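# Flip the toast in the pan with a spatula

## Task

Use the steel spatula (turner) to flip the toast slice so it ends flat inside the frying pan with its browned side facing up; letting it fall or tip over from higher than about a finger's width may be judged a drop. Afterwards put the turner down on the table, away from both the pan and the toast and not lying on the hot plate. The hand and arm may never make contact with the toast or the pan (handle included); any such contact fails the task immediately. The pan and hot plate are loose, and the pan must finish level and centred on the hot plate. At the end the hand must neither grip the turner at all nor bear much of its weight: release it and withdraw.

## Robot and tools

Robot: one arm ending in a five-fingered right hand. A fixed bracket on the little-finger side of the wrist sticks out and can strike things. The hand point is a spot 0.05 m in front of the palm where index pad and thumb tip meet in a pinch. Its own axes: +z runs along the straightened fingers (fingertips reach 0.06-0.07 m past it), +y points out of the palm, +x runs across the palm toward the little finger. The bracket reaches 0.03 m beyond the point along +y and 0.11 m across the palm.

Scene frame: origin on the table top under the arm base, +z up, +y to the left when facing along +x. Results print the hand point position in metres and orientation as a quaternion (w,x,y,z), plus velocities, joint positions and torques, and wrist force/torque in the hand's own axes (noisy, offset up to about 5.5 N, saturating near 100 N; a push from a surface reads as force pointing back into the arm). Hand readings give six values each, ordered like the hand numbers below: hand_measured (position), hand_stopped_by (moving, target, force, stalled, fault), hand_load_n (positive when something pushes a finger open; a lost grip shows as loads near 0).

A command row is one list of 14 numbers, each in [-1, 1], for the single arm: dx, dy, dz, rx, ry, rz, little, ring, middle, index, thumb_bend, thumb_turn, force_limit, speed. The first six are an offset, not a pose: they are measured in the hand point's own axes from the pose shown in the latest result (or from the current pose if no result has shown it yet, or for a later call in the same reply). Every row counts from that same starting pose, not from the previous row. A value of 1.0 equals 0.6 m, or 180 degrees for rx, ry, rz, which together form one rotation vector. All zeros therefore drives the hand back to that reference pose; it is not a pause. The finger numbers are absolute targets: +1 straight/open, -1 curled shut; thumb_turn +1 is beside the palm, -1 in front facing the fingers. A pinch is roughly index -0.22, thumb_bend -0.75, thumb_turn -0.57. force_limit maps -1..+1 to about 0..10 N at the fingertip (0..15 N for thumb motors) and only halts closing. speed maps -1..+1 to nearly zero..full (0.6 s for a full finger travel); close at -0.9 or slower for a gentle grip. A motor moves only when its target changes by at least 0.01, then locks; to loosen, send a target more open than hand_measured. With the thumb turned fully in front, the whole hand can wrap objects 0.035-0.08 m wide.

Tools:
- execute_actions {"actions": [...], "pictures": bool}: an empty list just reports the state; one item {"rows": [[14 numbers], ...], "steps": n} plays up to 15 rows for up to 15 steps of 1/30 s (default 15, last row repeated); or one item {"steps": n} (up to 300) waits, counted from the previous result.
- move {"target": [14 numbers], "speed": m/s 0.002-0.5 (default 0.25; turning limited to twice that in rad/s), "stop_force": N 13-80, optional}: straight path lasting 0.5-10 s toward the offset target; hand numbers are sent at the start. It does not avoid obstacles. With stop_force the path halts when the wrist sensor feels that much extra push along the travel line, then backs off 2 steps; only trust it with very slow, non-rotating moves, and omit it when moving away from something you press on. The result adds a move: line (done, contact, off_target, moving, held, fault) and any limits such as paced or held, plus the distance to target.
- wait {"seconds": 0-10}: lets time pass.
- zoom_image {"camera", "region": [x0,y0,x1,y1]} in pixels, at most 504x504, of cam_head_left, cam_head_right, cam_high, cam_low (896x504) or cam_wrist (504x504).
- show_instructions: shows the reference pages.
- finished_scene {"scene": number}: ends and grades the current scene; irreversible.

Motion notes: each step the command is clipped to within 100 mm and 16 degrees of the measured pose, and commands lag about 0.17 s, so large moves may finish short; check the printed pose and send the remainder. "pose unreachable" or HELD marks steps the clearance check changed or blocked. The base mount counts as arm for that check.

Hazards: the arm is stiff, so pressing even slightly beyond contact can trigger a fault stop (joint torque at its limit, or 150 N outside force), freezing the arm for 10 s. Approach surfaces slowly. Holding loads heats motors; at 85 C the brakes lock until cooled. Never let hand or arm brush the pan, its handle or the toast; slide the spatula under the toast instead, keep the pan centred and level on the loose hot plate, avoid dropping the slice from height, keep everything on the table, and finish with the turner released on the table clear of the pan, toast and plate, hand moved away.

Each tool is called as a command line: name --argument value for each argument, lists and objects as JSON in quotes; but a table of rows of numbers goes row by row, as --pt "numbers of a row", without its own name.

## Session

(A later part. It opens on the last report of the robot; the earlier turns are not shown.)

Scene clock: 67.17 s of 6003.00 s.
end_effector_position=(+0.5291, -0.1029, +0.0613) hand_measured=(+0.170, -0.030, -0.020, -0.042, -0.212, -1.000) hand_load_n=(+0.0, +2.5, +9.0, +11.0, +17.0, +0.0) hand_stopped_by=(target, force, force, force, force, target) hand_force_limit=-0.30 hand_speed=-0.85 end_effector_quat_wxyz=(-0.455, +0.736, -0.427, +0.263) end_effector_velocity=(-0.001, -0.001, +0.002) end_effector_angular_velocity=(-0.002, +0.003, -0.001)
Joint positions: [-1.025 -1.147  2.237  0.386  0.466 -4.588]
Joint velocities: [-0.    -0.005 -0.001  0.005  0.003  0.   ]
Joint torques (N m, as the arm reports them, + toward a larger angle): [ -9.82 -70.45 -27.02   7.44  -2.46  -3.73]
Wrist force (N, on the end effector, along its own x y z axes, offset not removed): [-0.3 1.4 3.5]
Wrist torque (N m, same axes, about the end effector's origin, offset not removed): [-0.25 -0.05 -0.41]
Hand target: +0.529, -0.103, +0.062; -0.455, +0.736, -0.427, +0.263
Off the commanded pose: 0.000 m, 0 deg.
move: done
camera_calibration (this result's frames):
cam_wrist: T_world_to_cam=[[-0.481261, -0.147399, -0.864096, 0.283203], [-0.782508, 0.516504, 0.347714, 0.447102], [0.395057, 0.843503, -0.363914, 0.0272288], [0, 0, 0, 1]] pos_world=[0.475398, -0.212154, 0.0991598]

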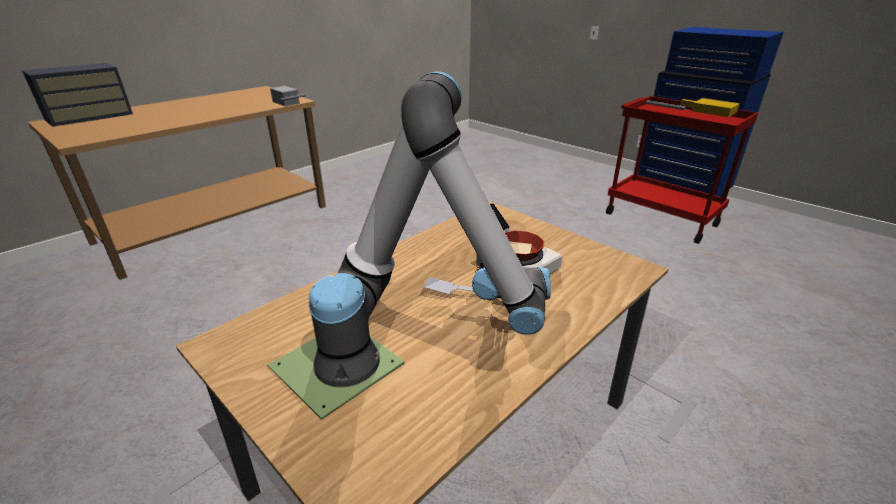

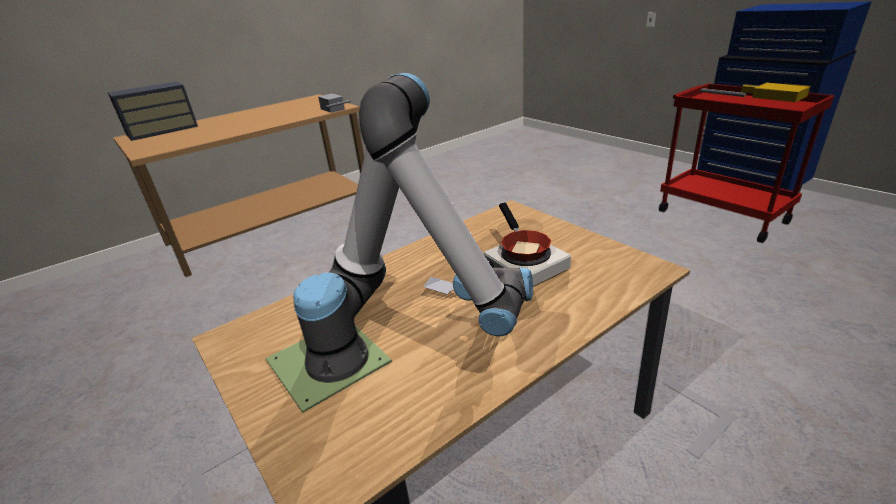

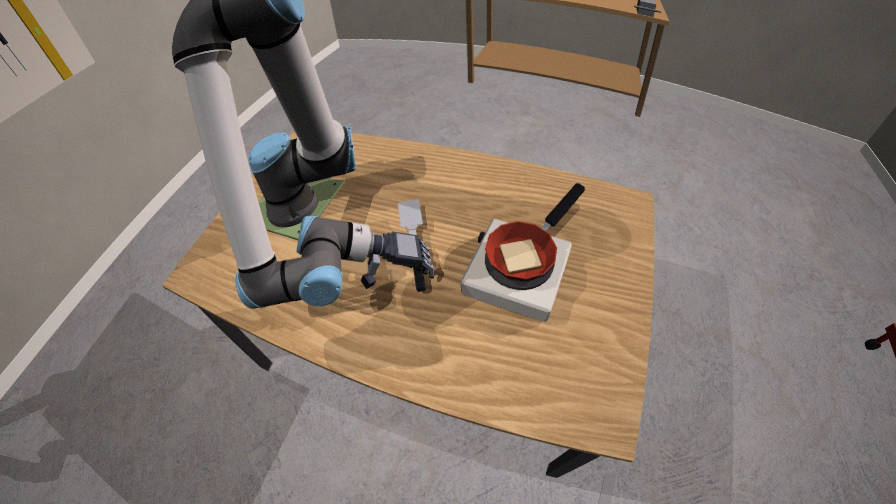

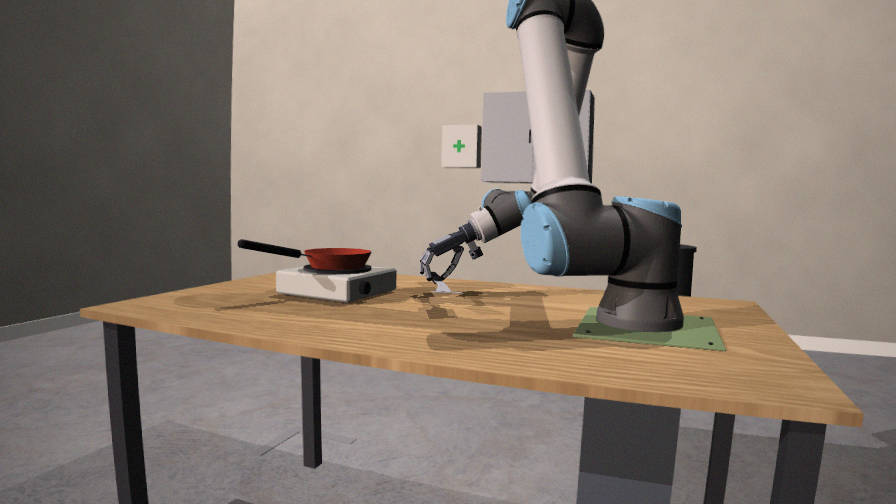

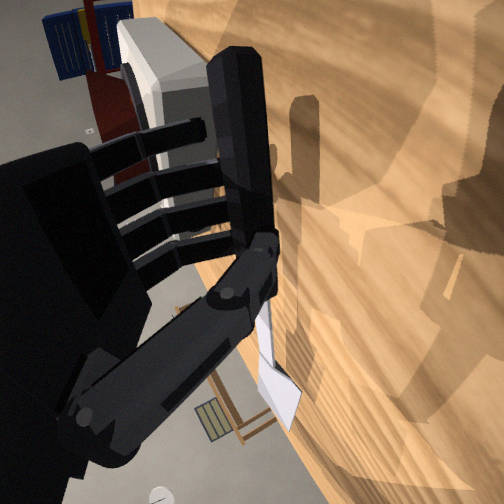

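move --target '[0,-0.415,-0.209,0,0.145,-0.288,0.17,-0.5,-0.6,-0.6,-0.3,-1,-0.3,-0.85]' --speed 0.12

move --target '[0.208,0.105,0.533,0,0,0,0.17,-0.5,-0.6,-0.6,-0.3,-1,-0.3,-0.85]' --speed 0.12

Scene clock: 74.73 s of 6003.00 s.
end_effector_position=(+0.5286, -0.1039, +0.3394) hand_measured=(+0.170, -0.030, -0.020, -0.042, -0.212, -1.000) hand_load_n=(+0.0, +2.5, +9.0, +11.0, +17.0, +0.5) hand_stopped_by=(target, force, force, force, force, target) hand_force_limit=-0.30 hand_speed=-0.85 end_effector_quat_wxyz=(-0.191, +0.771, -0.154, +0.588) end_effector_velocity=(-0.000, +0.000, +0.002) end_effector_angular_velocity=(-0.007, -0.004, +0.000)
Joint positions: [-0.992 -1.968  2.313  0.142  0.542 -4.613]
Joint velocities: [-0.    -0.005 -0.    -0.001  0.    -0.003]
Joint torques (N m, as the arm reports them, + toward a larger angle): [ 10.56 -22.16 -50.05  -2.18   1.33  -4.68]
Wrist force (N, on the end effector, along its own x y z axes, offset not removed): [-3.8 1.2 4.9]
Wrist torque (N m, same axes, about the end effector's origin, offset not removed): [-0.07 0.17 -0.35]
Hand target: +0.529, -0.104, +0.340; -0.191, +0.771, -0.154, +0.588
Off the commanded pose: 0.001 m, 0 deg.
move: done
camera_calibration (this result's frames):
cam_wrist: T_world_to_cam=[[-0.0925156, -0.827777, -0.553377, 0.141505], [-0.73163, 0.433488, -0.526123, 0.61154], [0.675395, 0.356192, -0.645731, 0.0263243], [0, 0, 0, 1]] pos_world=[0.442733, -0.157337, 0.417049]

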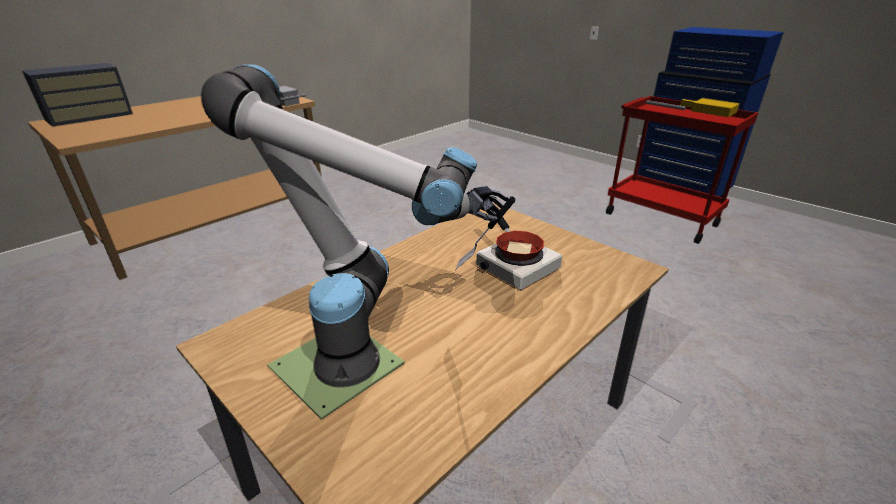

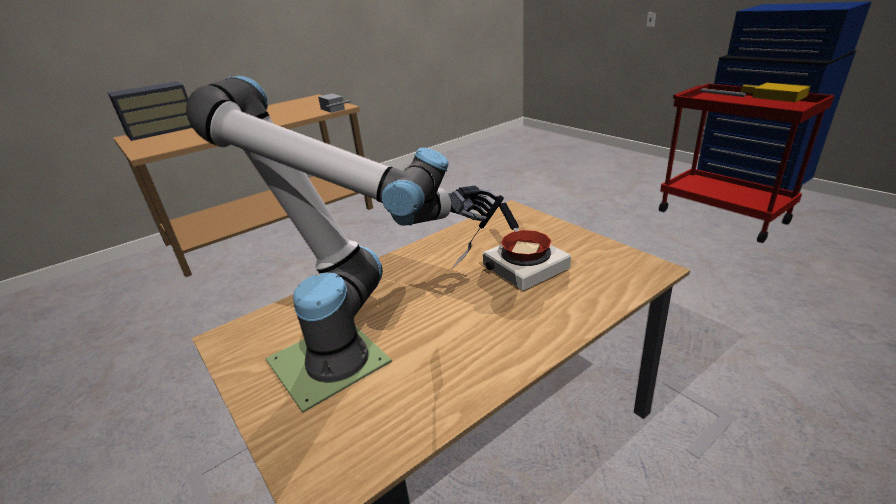

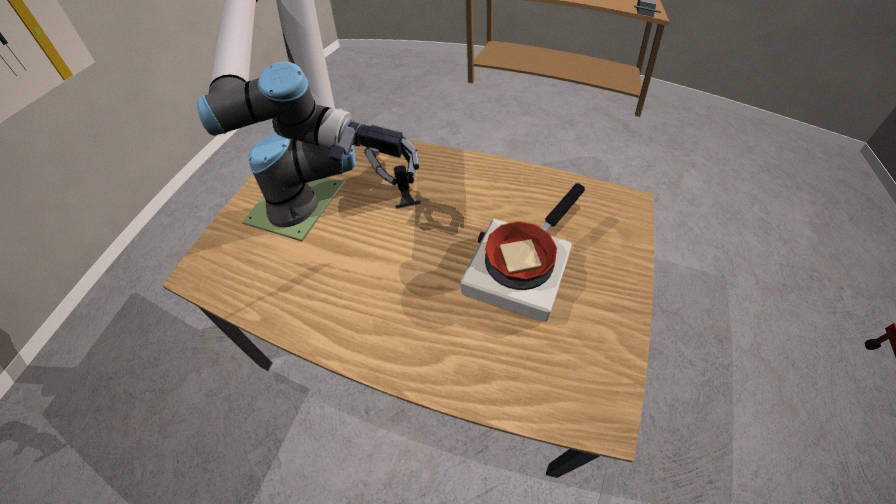

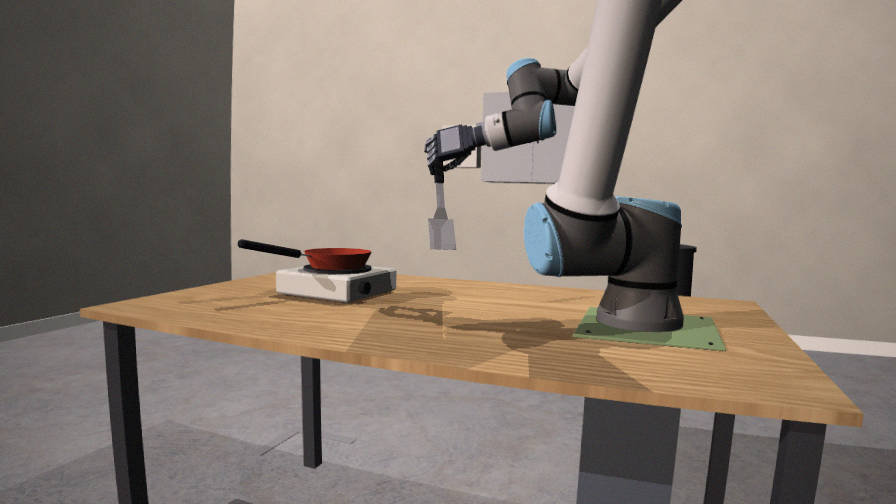

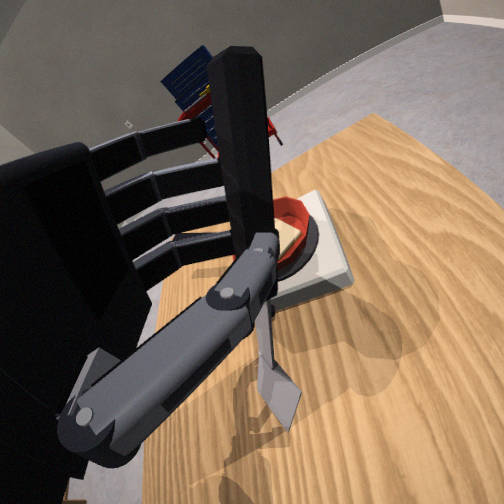

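Scene clock: 78.20 s of 6003.00 s.
end_effector_position=(+0.8688, -0.1805, +0.3396) hand_measured=(+0.170, -0.030, -0.020, -0.042, -0.212, -1.000) hand_load_n=(+0.0, +2.5, +9.0, +11.0, +17.0, +0.5) hand_stopped_by=(target, force, force, force, force, target) hand_force_limit=-0.30 hand_speed=-0.85 end_effector_quat_wxyz=(-0.191, +0.771, -0.154, +0.587) end_effector_velocity=(+0.003, -0.001, -0.000) end_effector_angular_velocity=(-0.000, -0.001, -0.000)
Joint positions: [-0.58  -1.351  1.749 -0.089  0.924 -4.376]
Joint velocities: [ 0.001  0.005 -0.005 -0.001  0.002  0.001]
Joint torques (N m, as the arm reports them, + toward a larger angle): [  9.86 -38.94 -50.03   2.32   1.76   3.19]
Wrist force (N, on the end effector, along its own x y z axes, offset not removed): [-4.7 1.5 2.2]
Wrist torque (N m, same axes, about the end effector's origin, offset not removed): [-0.05 0.49 -0.39]
Hand target: +0.869, -0.181, +0.340; -0.191, +0.771, -0.154, +0.587
Off the commanded pose: 0.000 m, 0 deg.
move: done
camera_calibration (this result's frames):
cam_wrist: T_world_to_cam=[[-0.0927361, -0.828073, -0.552897, 0.109629], [-0.731773, 0.433242, -0.526127, 0.89382], [0.67521, 0.355804, -0.646139, -0.175806], [0, 0, 0, 1]] pos_world=[0.782946, -0.233907, 0.417282]

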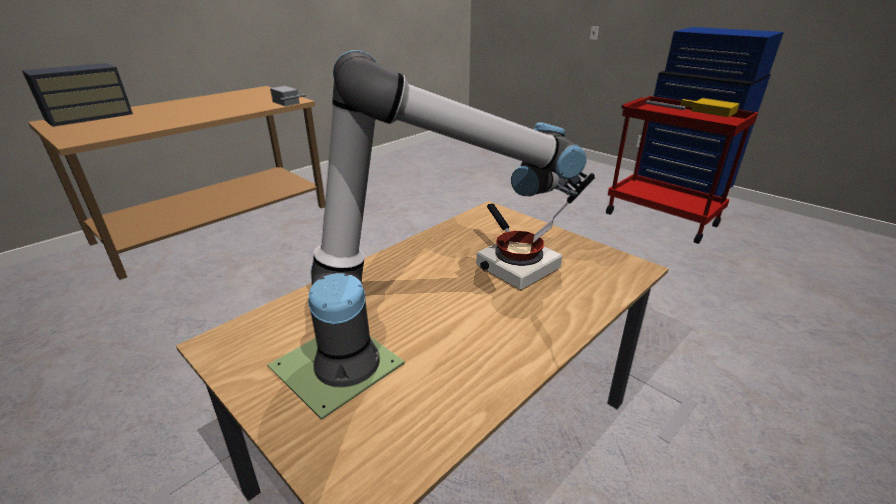

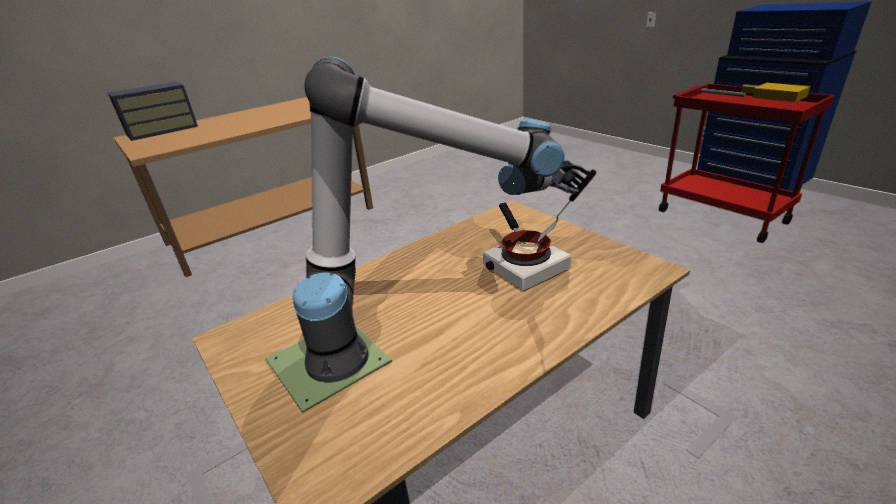

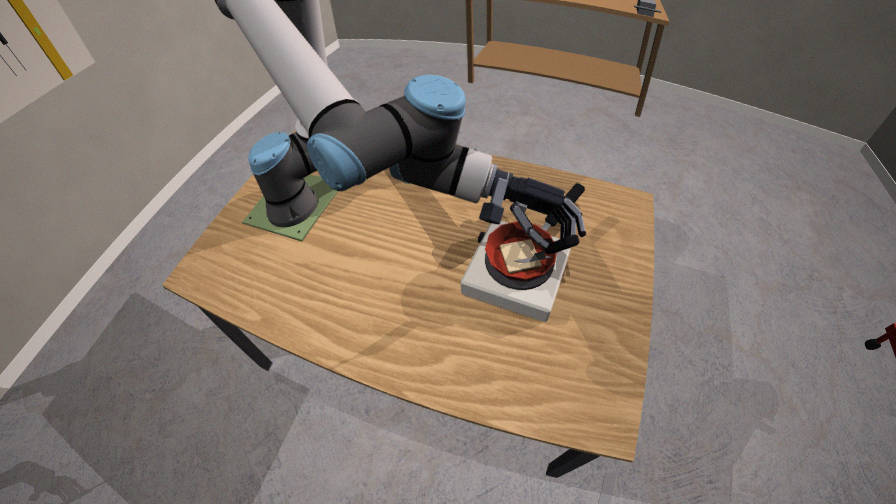

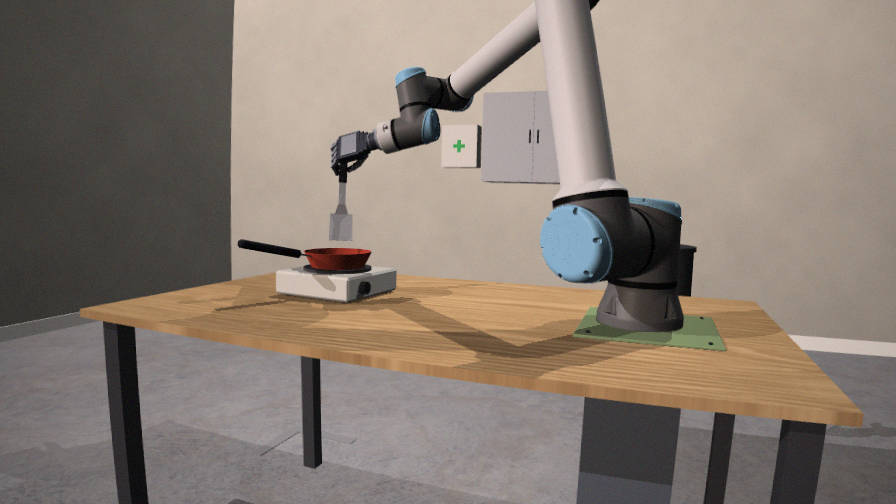

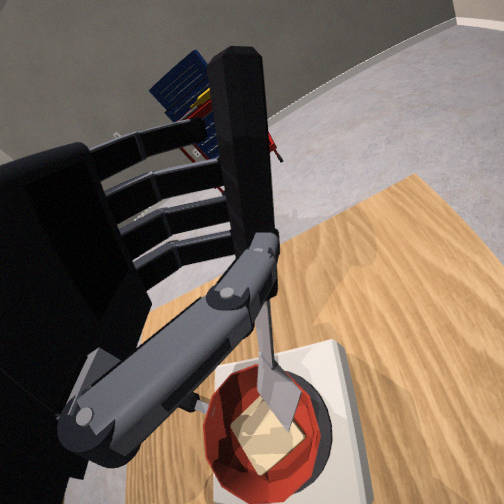

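move --target '[-0.056,0.027,0.025,0,0,0,0.17,-0.5,-0.6,-0.6,-0.3,-1,-0.3,-0.85]' --speed 0.03

zoom_image --camera "cam_head_left" --region '[480,205,570,275]'

zoom_image --camera "cam_high" --region '[470,210,580,300]'

Scene clock: 82.03 s of 6003.00 s.
end_effector_position=(+0.8742, -0.1775, +0.3001) hand_measured=(+0.170, -0.030, -0.020, -0.042, -0.212, -1.000) hand_load_n=(+0.0, +2.5, +9.0, +11.0, +17.0, +0.5) hand_stopped_by=(target, force, force, force, force, target) hand_force_limit=-0.30 hand_speed=-0.85 end_effector_quat_wxyz=(-0.191, +0.771, -0.154, +0.587) end_effector_velocity=(+0.001, -0.000, -0.002) end_effector_angular_velocity=(+0.001, -0.001, -0.001)
Joint positions: [-0.571 -1.318  1.782 -0.158  0.933 -4.373]
Joint velocities: [ 0.     0.002  0.002 -0.006  0.001  0.002]
Joint torques (N m, as the arm reports them, + toward a larger angle): [ 14.03 -44.   -22.33  -3.4    1.7    3.15]
Wrist force (N, on the end effector, along its own x y z axes, offset not removed): [-2.8 2.4 4.3]
Wrist torque (N m, same axes, about the end effector's origin, offset not removed): [-0.07 -0.01 -0.32]
Hand target: +0.874, -0.178, +0.300; -0.191, +0.771, -0.154, +0.587
Off the commanded pose: 0.000 m, 0 deg.
move: done
camera_calibration (this result's frames):
cam_wrist: T_world_to_cam=[[-0.0927449, -0.828082, -0.552882, 0.0907813], [-0.731788, 0.43323, -0.526117, 0.875749], [0.675193, 0.355797, -0.64616, -0.205983], [0, 0, 0, 1]] pos_world=[0.78836, -0.230938, 0.37784]

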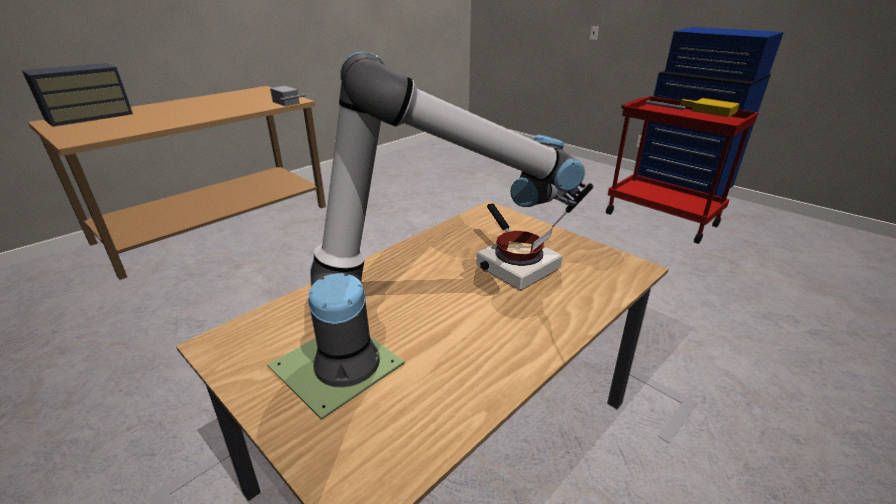

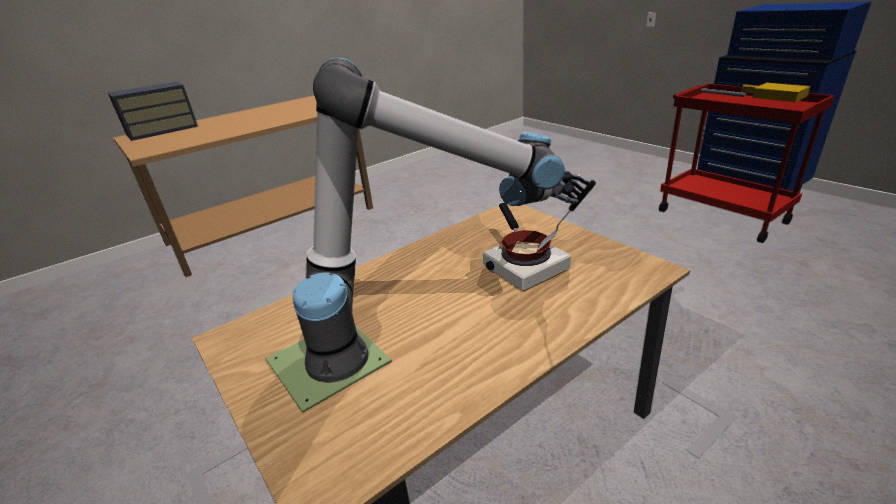

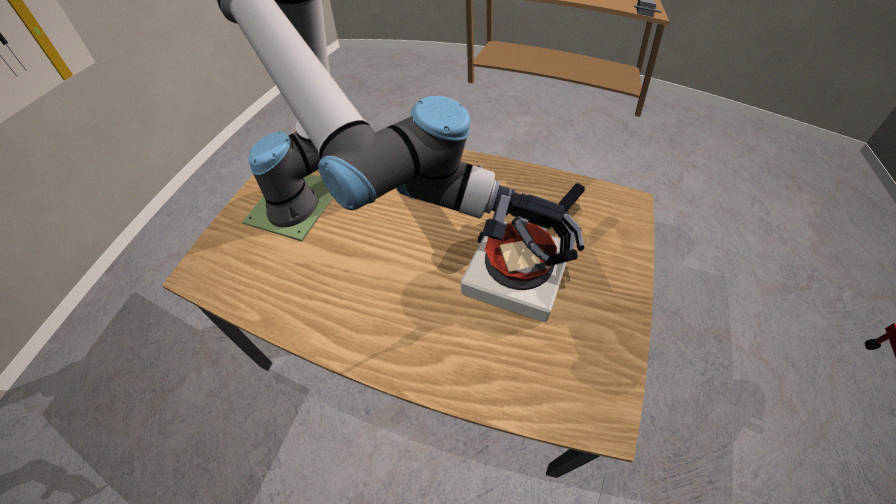

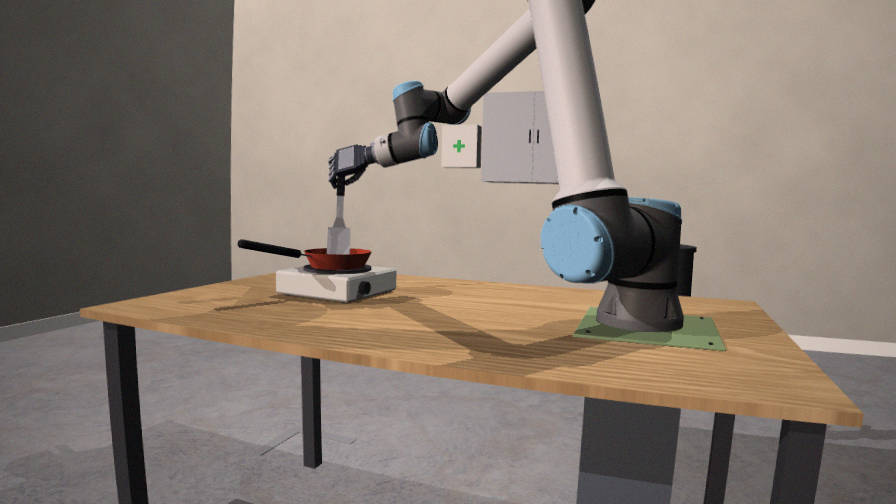

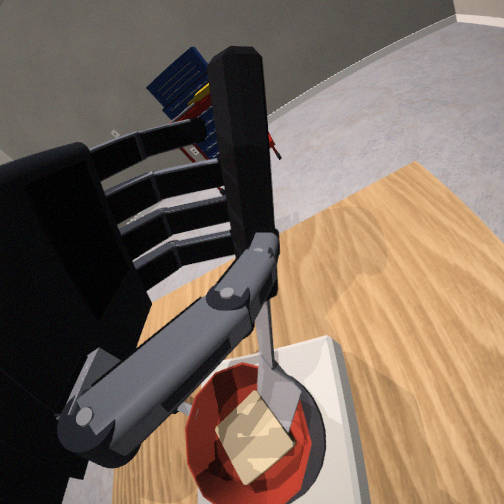

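Region (480, 205, 570, 275) of cam_head_left's 896x504 image, scaled by 5.600, with more detail than that image has.

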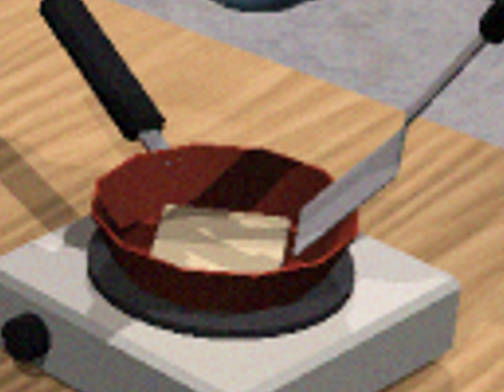

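Region (470, 210, 580, 300) of cam_high's 896x504 image, scaled by 4.582, with more detail than that image has; it fills the top 412 rows of this view, and the rest is white.

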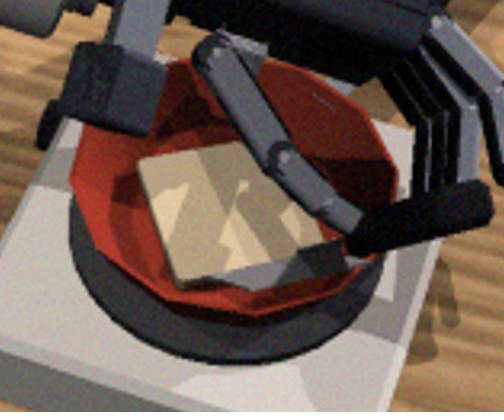

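move --target '[-0.02,0.009,-0.003,0,0,0,0.17,-0.5,-0.6,-0.6,-0.3,-1,-0.3,-0.85]' --speed 0.015

move --target '[-0.02,-0.002,-0.001,0,0,0,0.17,-0.5,-0.6,-0.6,-0.3,-1,-0.3,-0.85]' --speed 0.01

zoom_image --camera "cam_head_left" --region '[480,205,570,275]'

zoom_image --camera "cam_wrist" --region '[160,330,360,504]'

Scene clock: 86.40 s of 6003.00 s.
end_effector_position=(+0.8694, -0.1769, +0.2881) hand_measured=(+0.170, -0.030, -0.020, -0.042, -0.212, -1.000) hand_load_n=(+0.0, +2.5, +9.0, +11.0, +17.0, +0.5) hand_stopped_by=(target, force, force, force, force, target) hand_force_limit=-0.30 hand_speed=-0.85 end_effector_quat_wxyz=(-0.191, +0.771, -0.154, +0.587) end_effector_velocity=(-0.001, +0.001, -0.003) end_effector_angular_velocity=(+0.001, +0.001, +0.001)
Joint positions: [-0.574 -1.316  1.804 -0.18   0.93  -4.374]
Joint velocities: [-0.001  0.001  0.005 -0.004 -0.002  0.   ]
Joint torques (N m, as the arm reports them, + toward a larger angle): [-10.87 -41.72 -24.8   -3.48  -2.41  -3.99]
Wrist force (N, on the end effector, along its own x y z axes, offset not removed): [-3.2 1.2 2.2]
Wrist torque (N m, same axes, about the end effector's origin, offset not removed): [-0.09 0.25 -0.43]
Hand target: +0.869, -0.177, +0.288; -0.191, +0.771, -0.154, +0.587
Off the commanded pose: 0.000 m, 0 deg.
After step 90, 0.23 s passed at rest.
move: done
camera_calibration (this result's frames):
cam_wrist: T_world_to_cam=[[-0.0927512, -0.82808, -0.552884, 0.0841776], [-0.7318, 0.433229, -0.526101, 0.865644], [0.675179, 0.355804, -0.646171, -0.210674], [0, 0, 0, 1]] pos_world=[0.783528, -0.230357, 0.365825]

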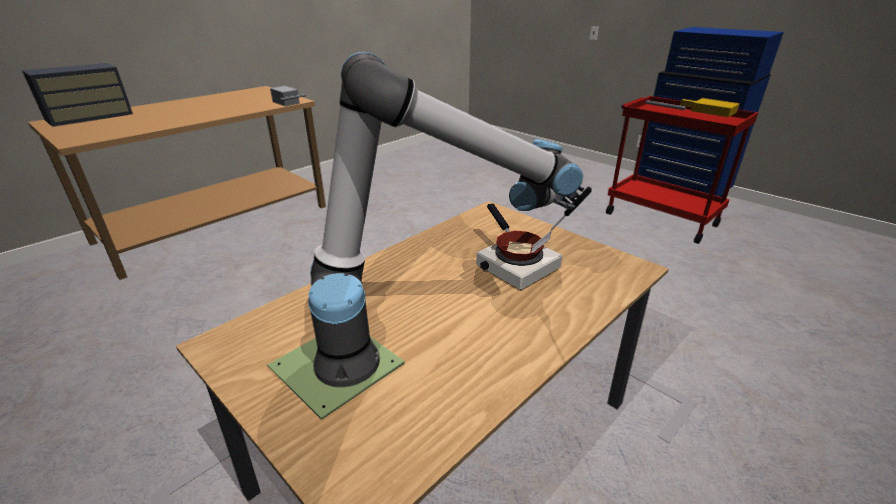

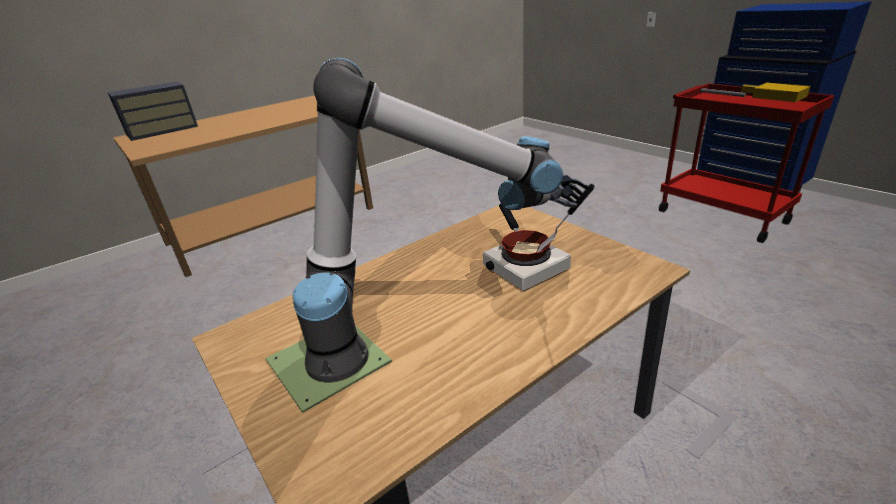

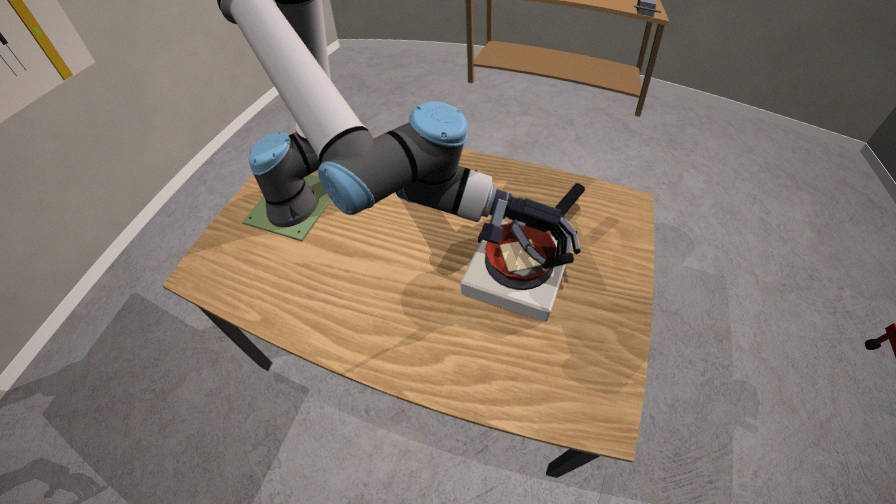

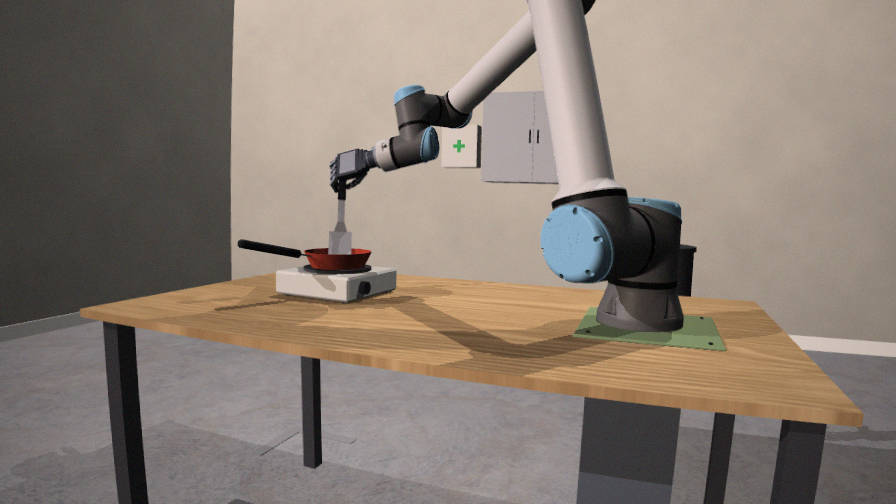

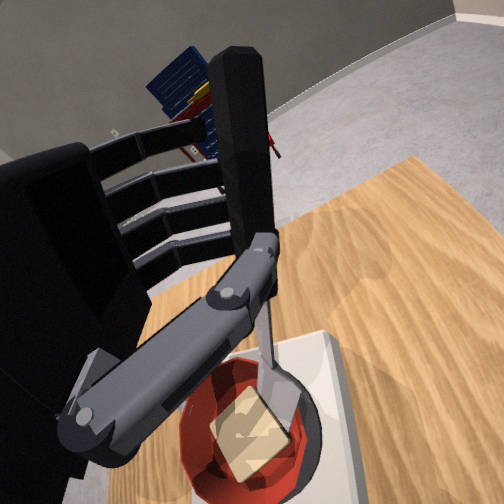

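Scene clock: 87.83 s of 6003.00 s.
end_effector_position=(+0.8658, -0.1706, +0.2789) hand_measured=(+0.170, -0.030, -0.020, -0.042, -0.212, -1.000) hand_load_n=(+0.0, +2.5, +9.0, +11.0, +17.0, +0.5) hand_stopped_by=(target, force, force, force, force, target) hand_force_limit=-0.30 hand_speed=-0.85 end_effector_quat_wxyz=(-0.191, +0.771, -0.154, +0.587) end_effector_velocity=(-0.001, +0.002, -0.002) end_effector_angular_velocity=(+0.001, -0.000, +0.002)
Joint positions: [-0.568 -1.318  1.823 -0.2    0.935 -4.372]
Joint velocities: [ 0.002 -0.     0.004 -0.004 -0.     0.001]
Joint torques (N m, as the arm reports them, + toward a larger angle): [ 12.47 -78.65 -23.78  -3.73   1.56   3.38]
Wrist force (N, on the end effector, along its own x y z axes, offset not removed): [-1.2 2.6 4.3]
Wrist torque (N m, same axes, about the end effector's origin, offset not removed): [0.02 -0.12 -0.11]
Hand target: +0.866, -0.170, +0.279; -0.191, +0.771, -0.154, +0.587
Off the commanded pose: 0.000 m, 0 deg.
move: done
camera_calibration (this result's frames):
cam_wrist: T_world_to_cam=[[-0.092757, -0.828085, -0.552876, 0.0840192], [-0.731813, 0.43322, -0.526089, 0.855376], [0.675163, 0.355803, -0.646188, -0.216444], [0, 0, 0, 1]] pos_world=[0.779904, -0.22398, 0.356593]

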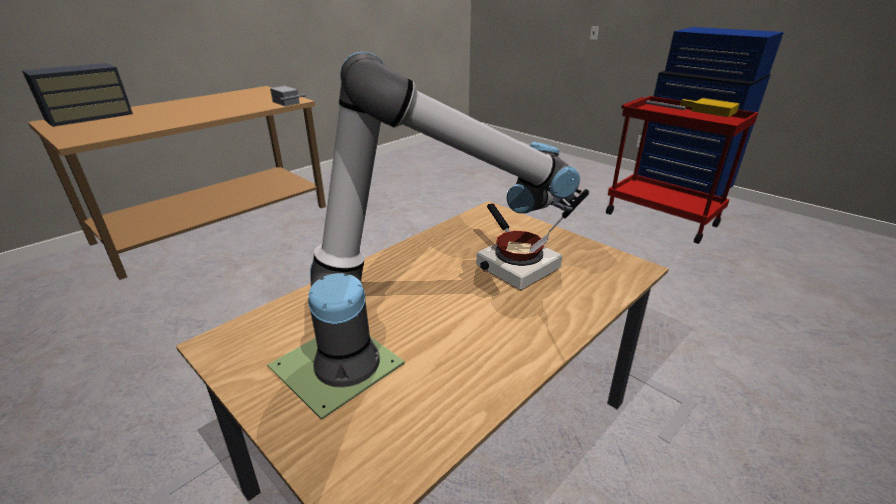

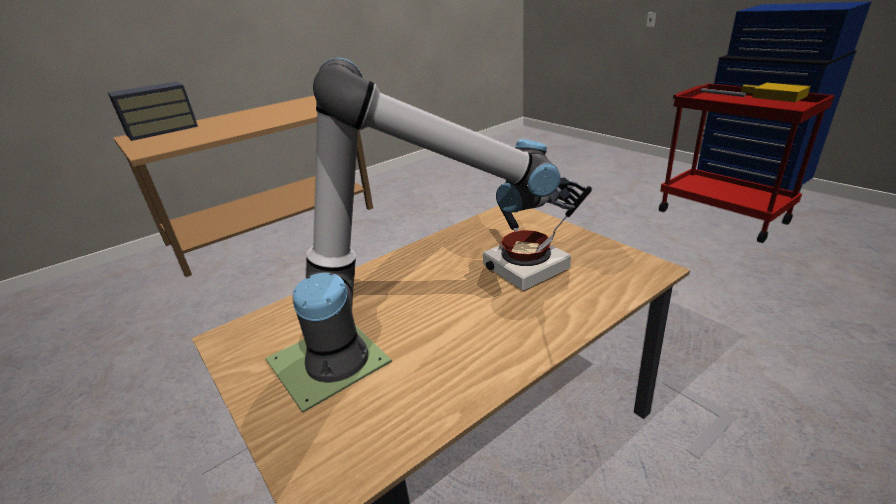

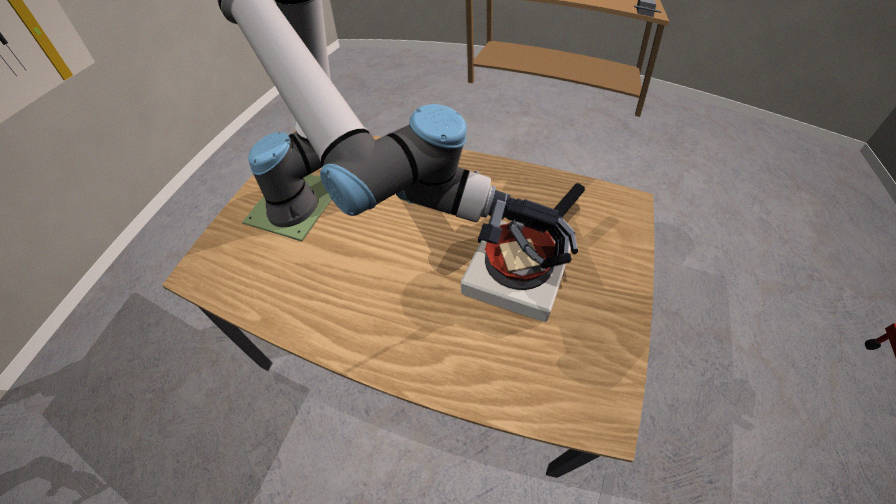

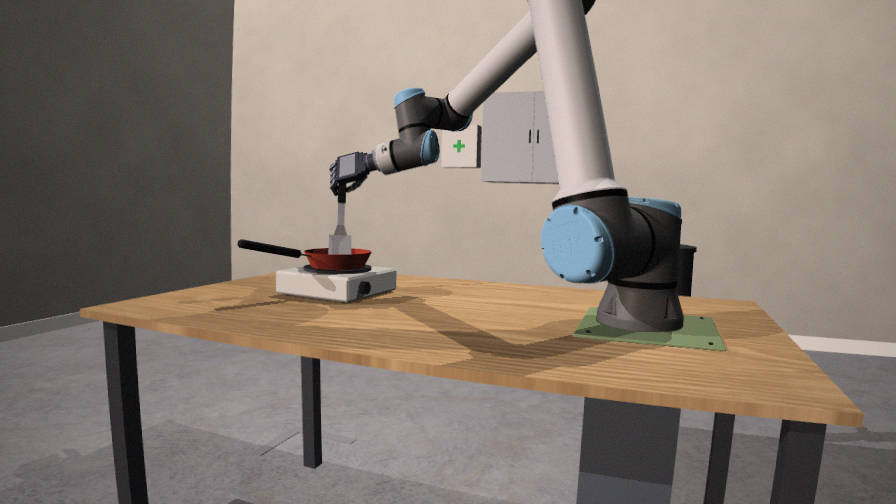

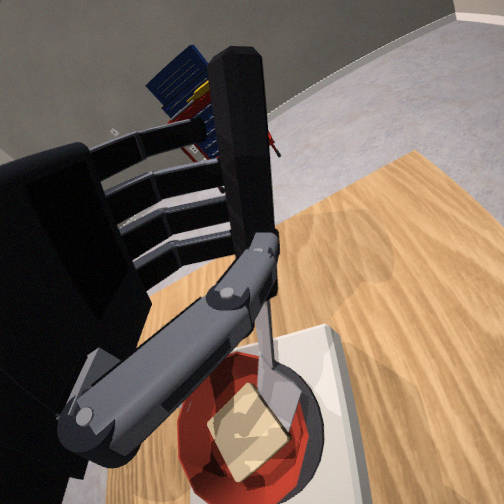

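Region (480, 205, 570, 275) of cam_head_left's 896x504 image, scaled by 5.600, with more detail than that image has.

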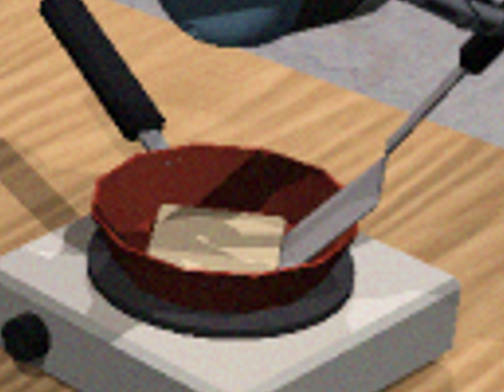

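Region (160, 330, 360, 504) of cam_wrist's 504x504 image, scaled by 2.520, with more detail than that image has; it fills the top 438 rows of this view, and the rest is white.

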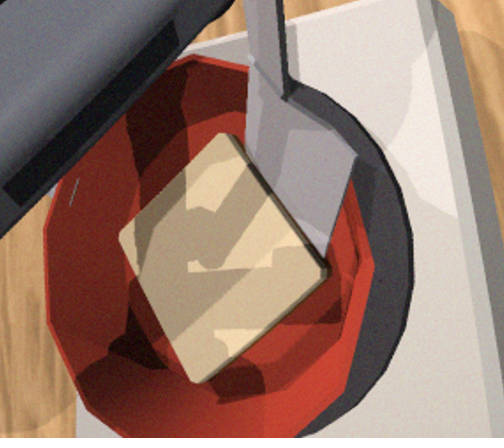

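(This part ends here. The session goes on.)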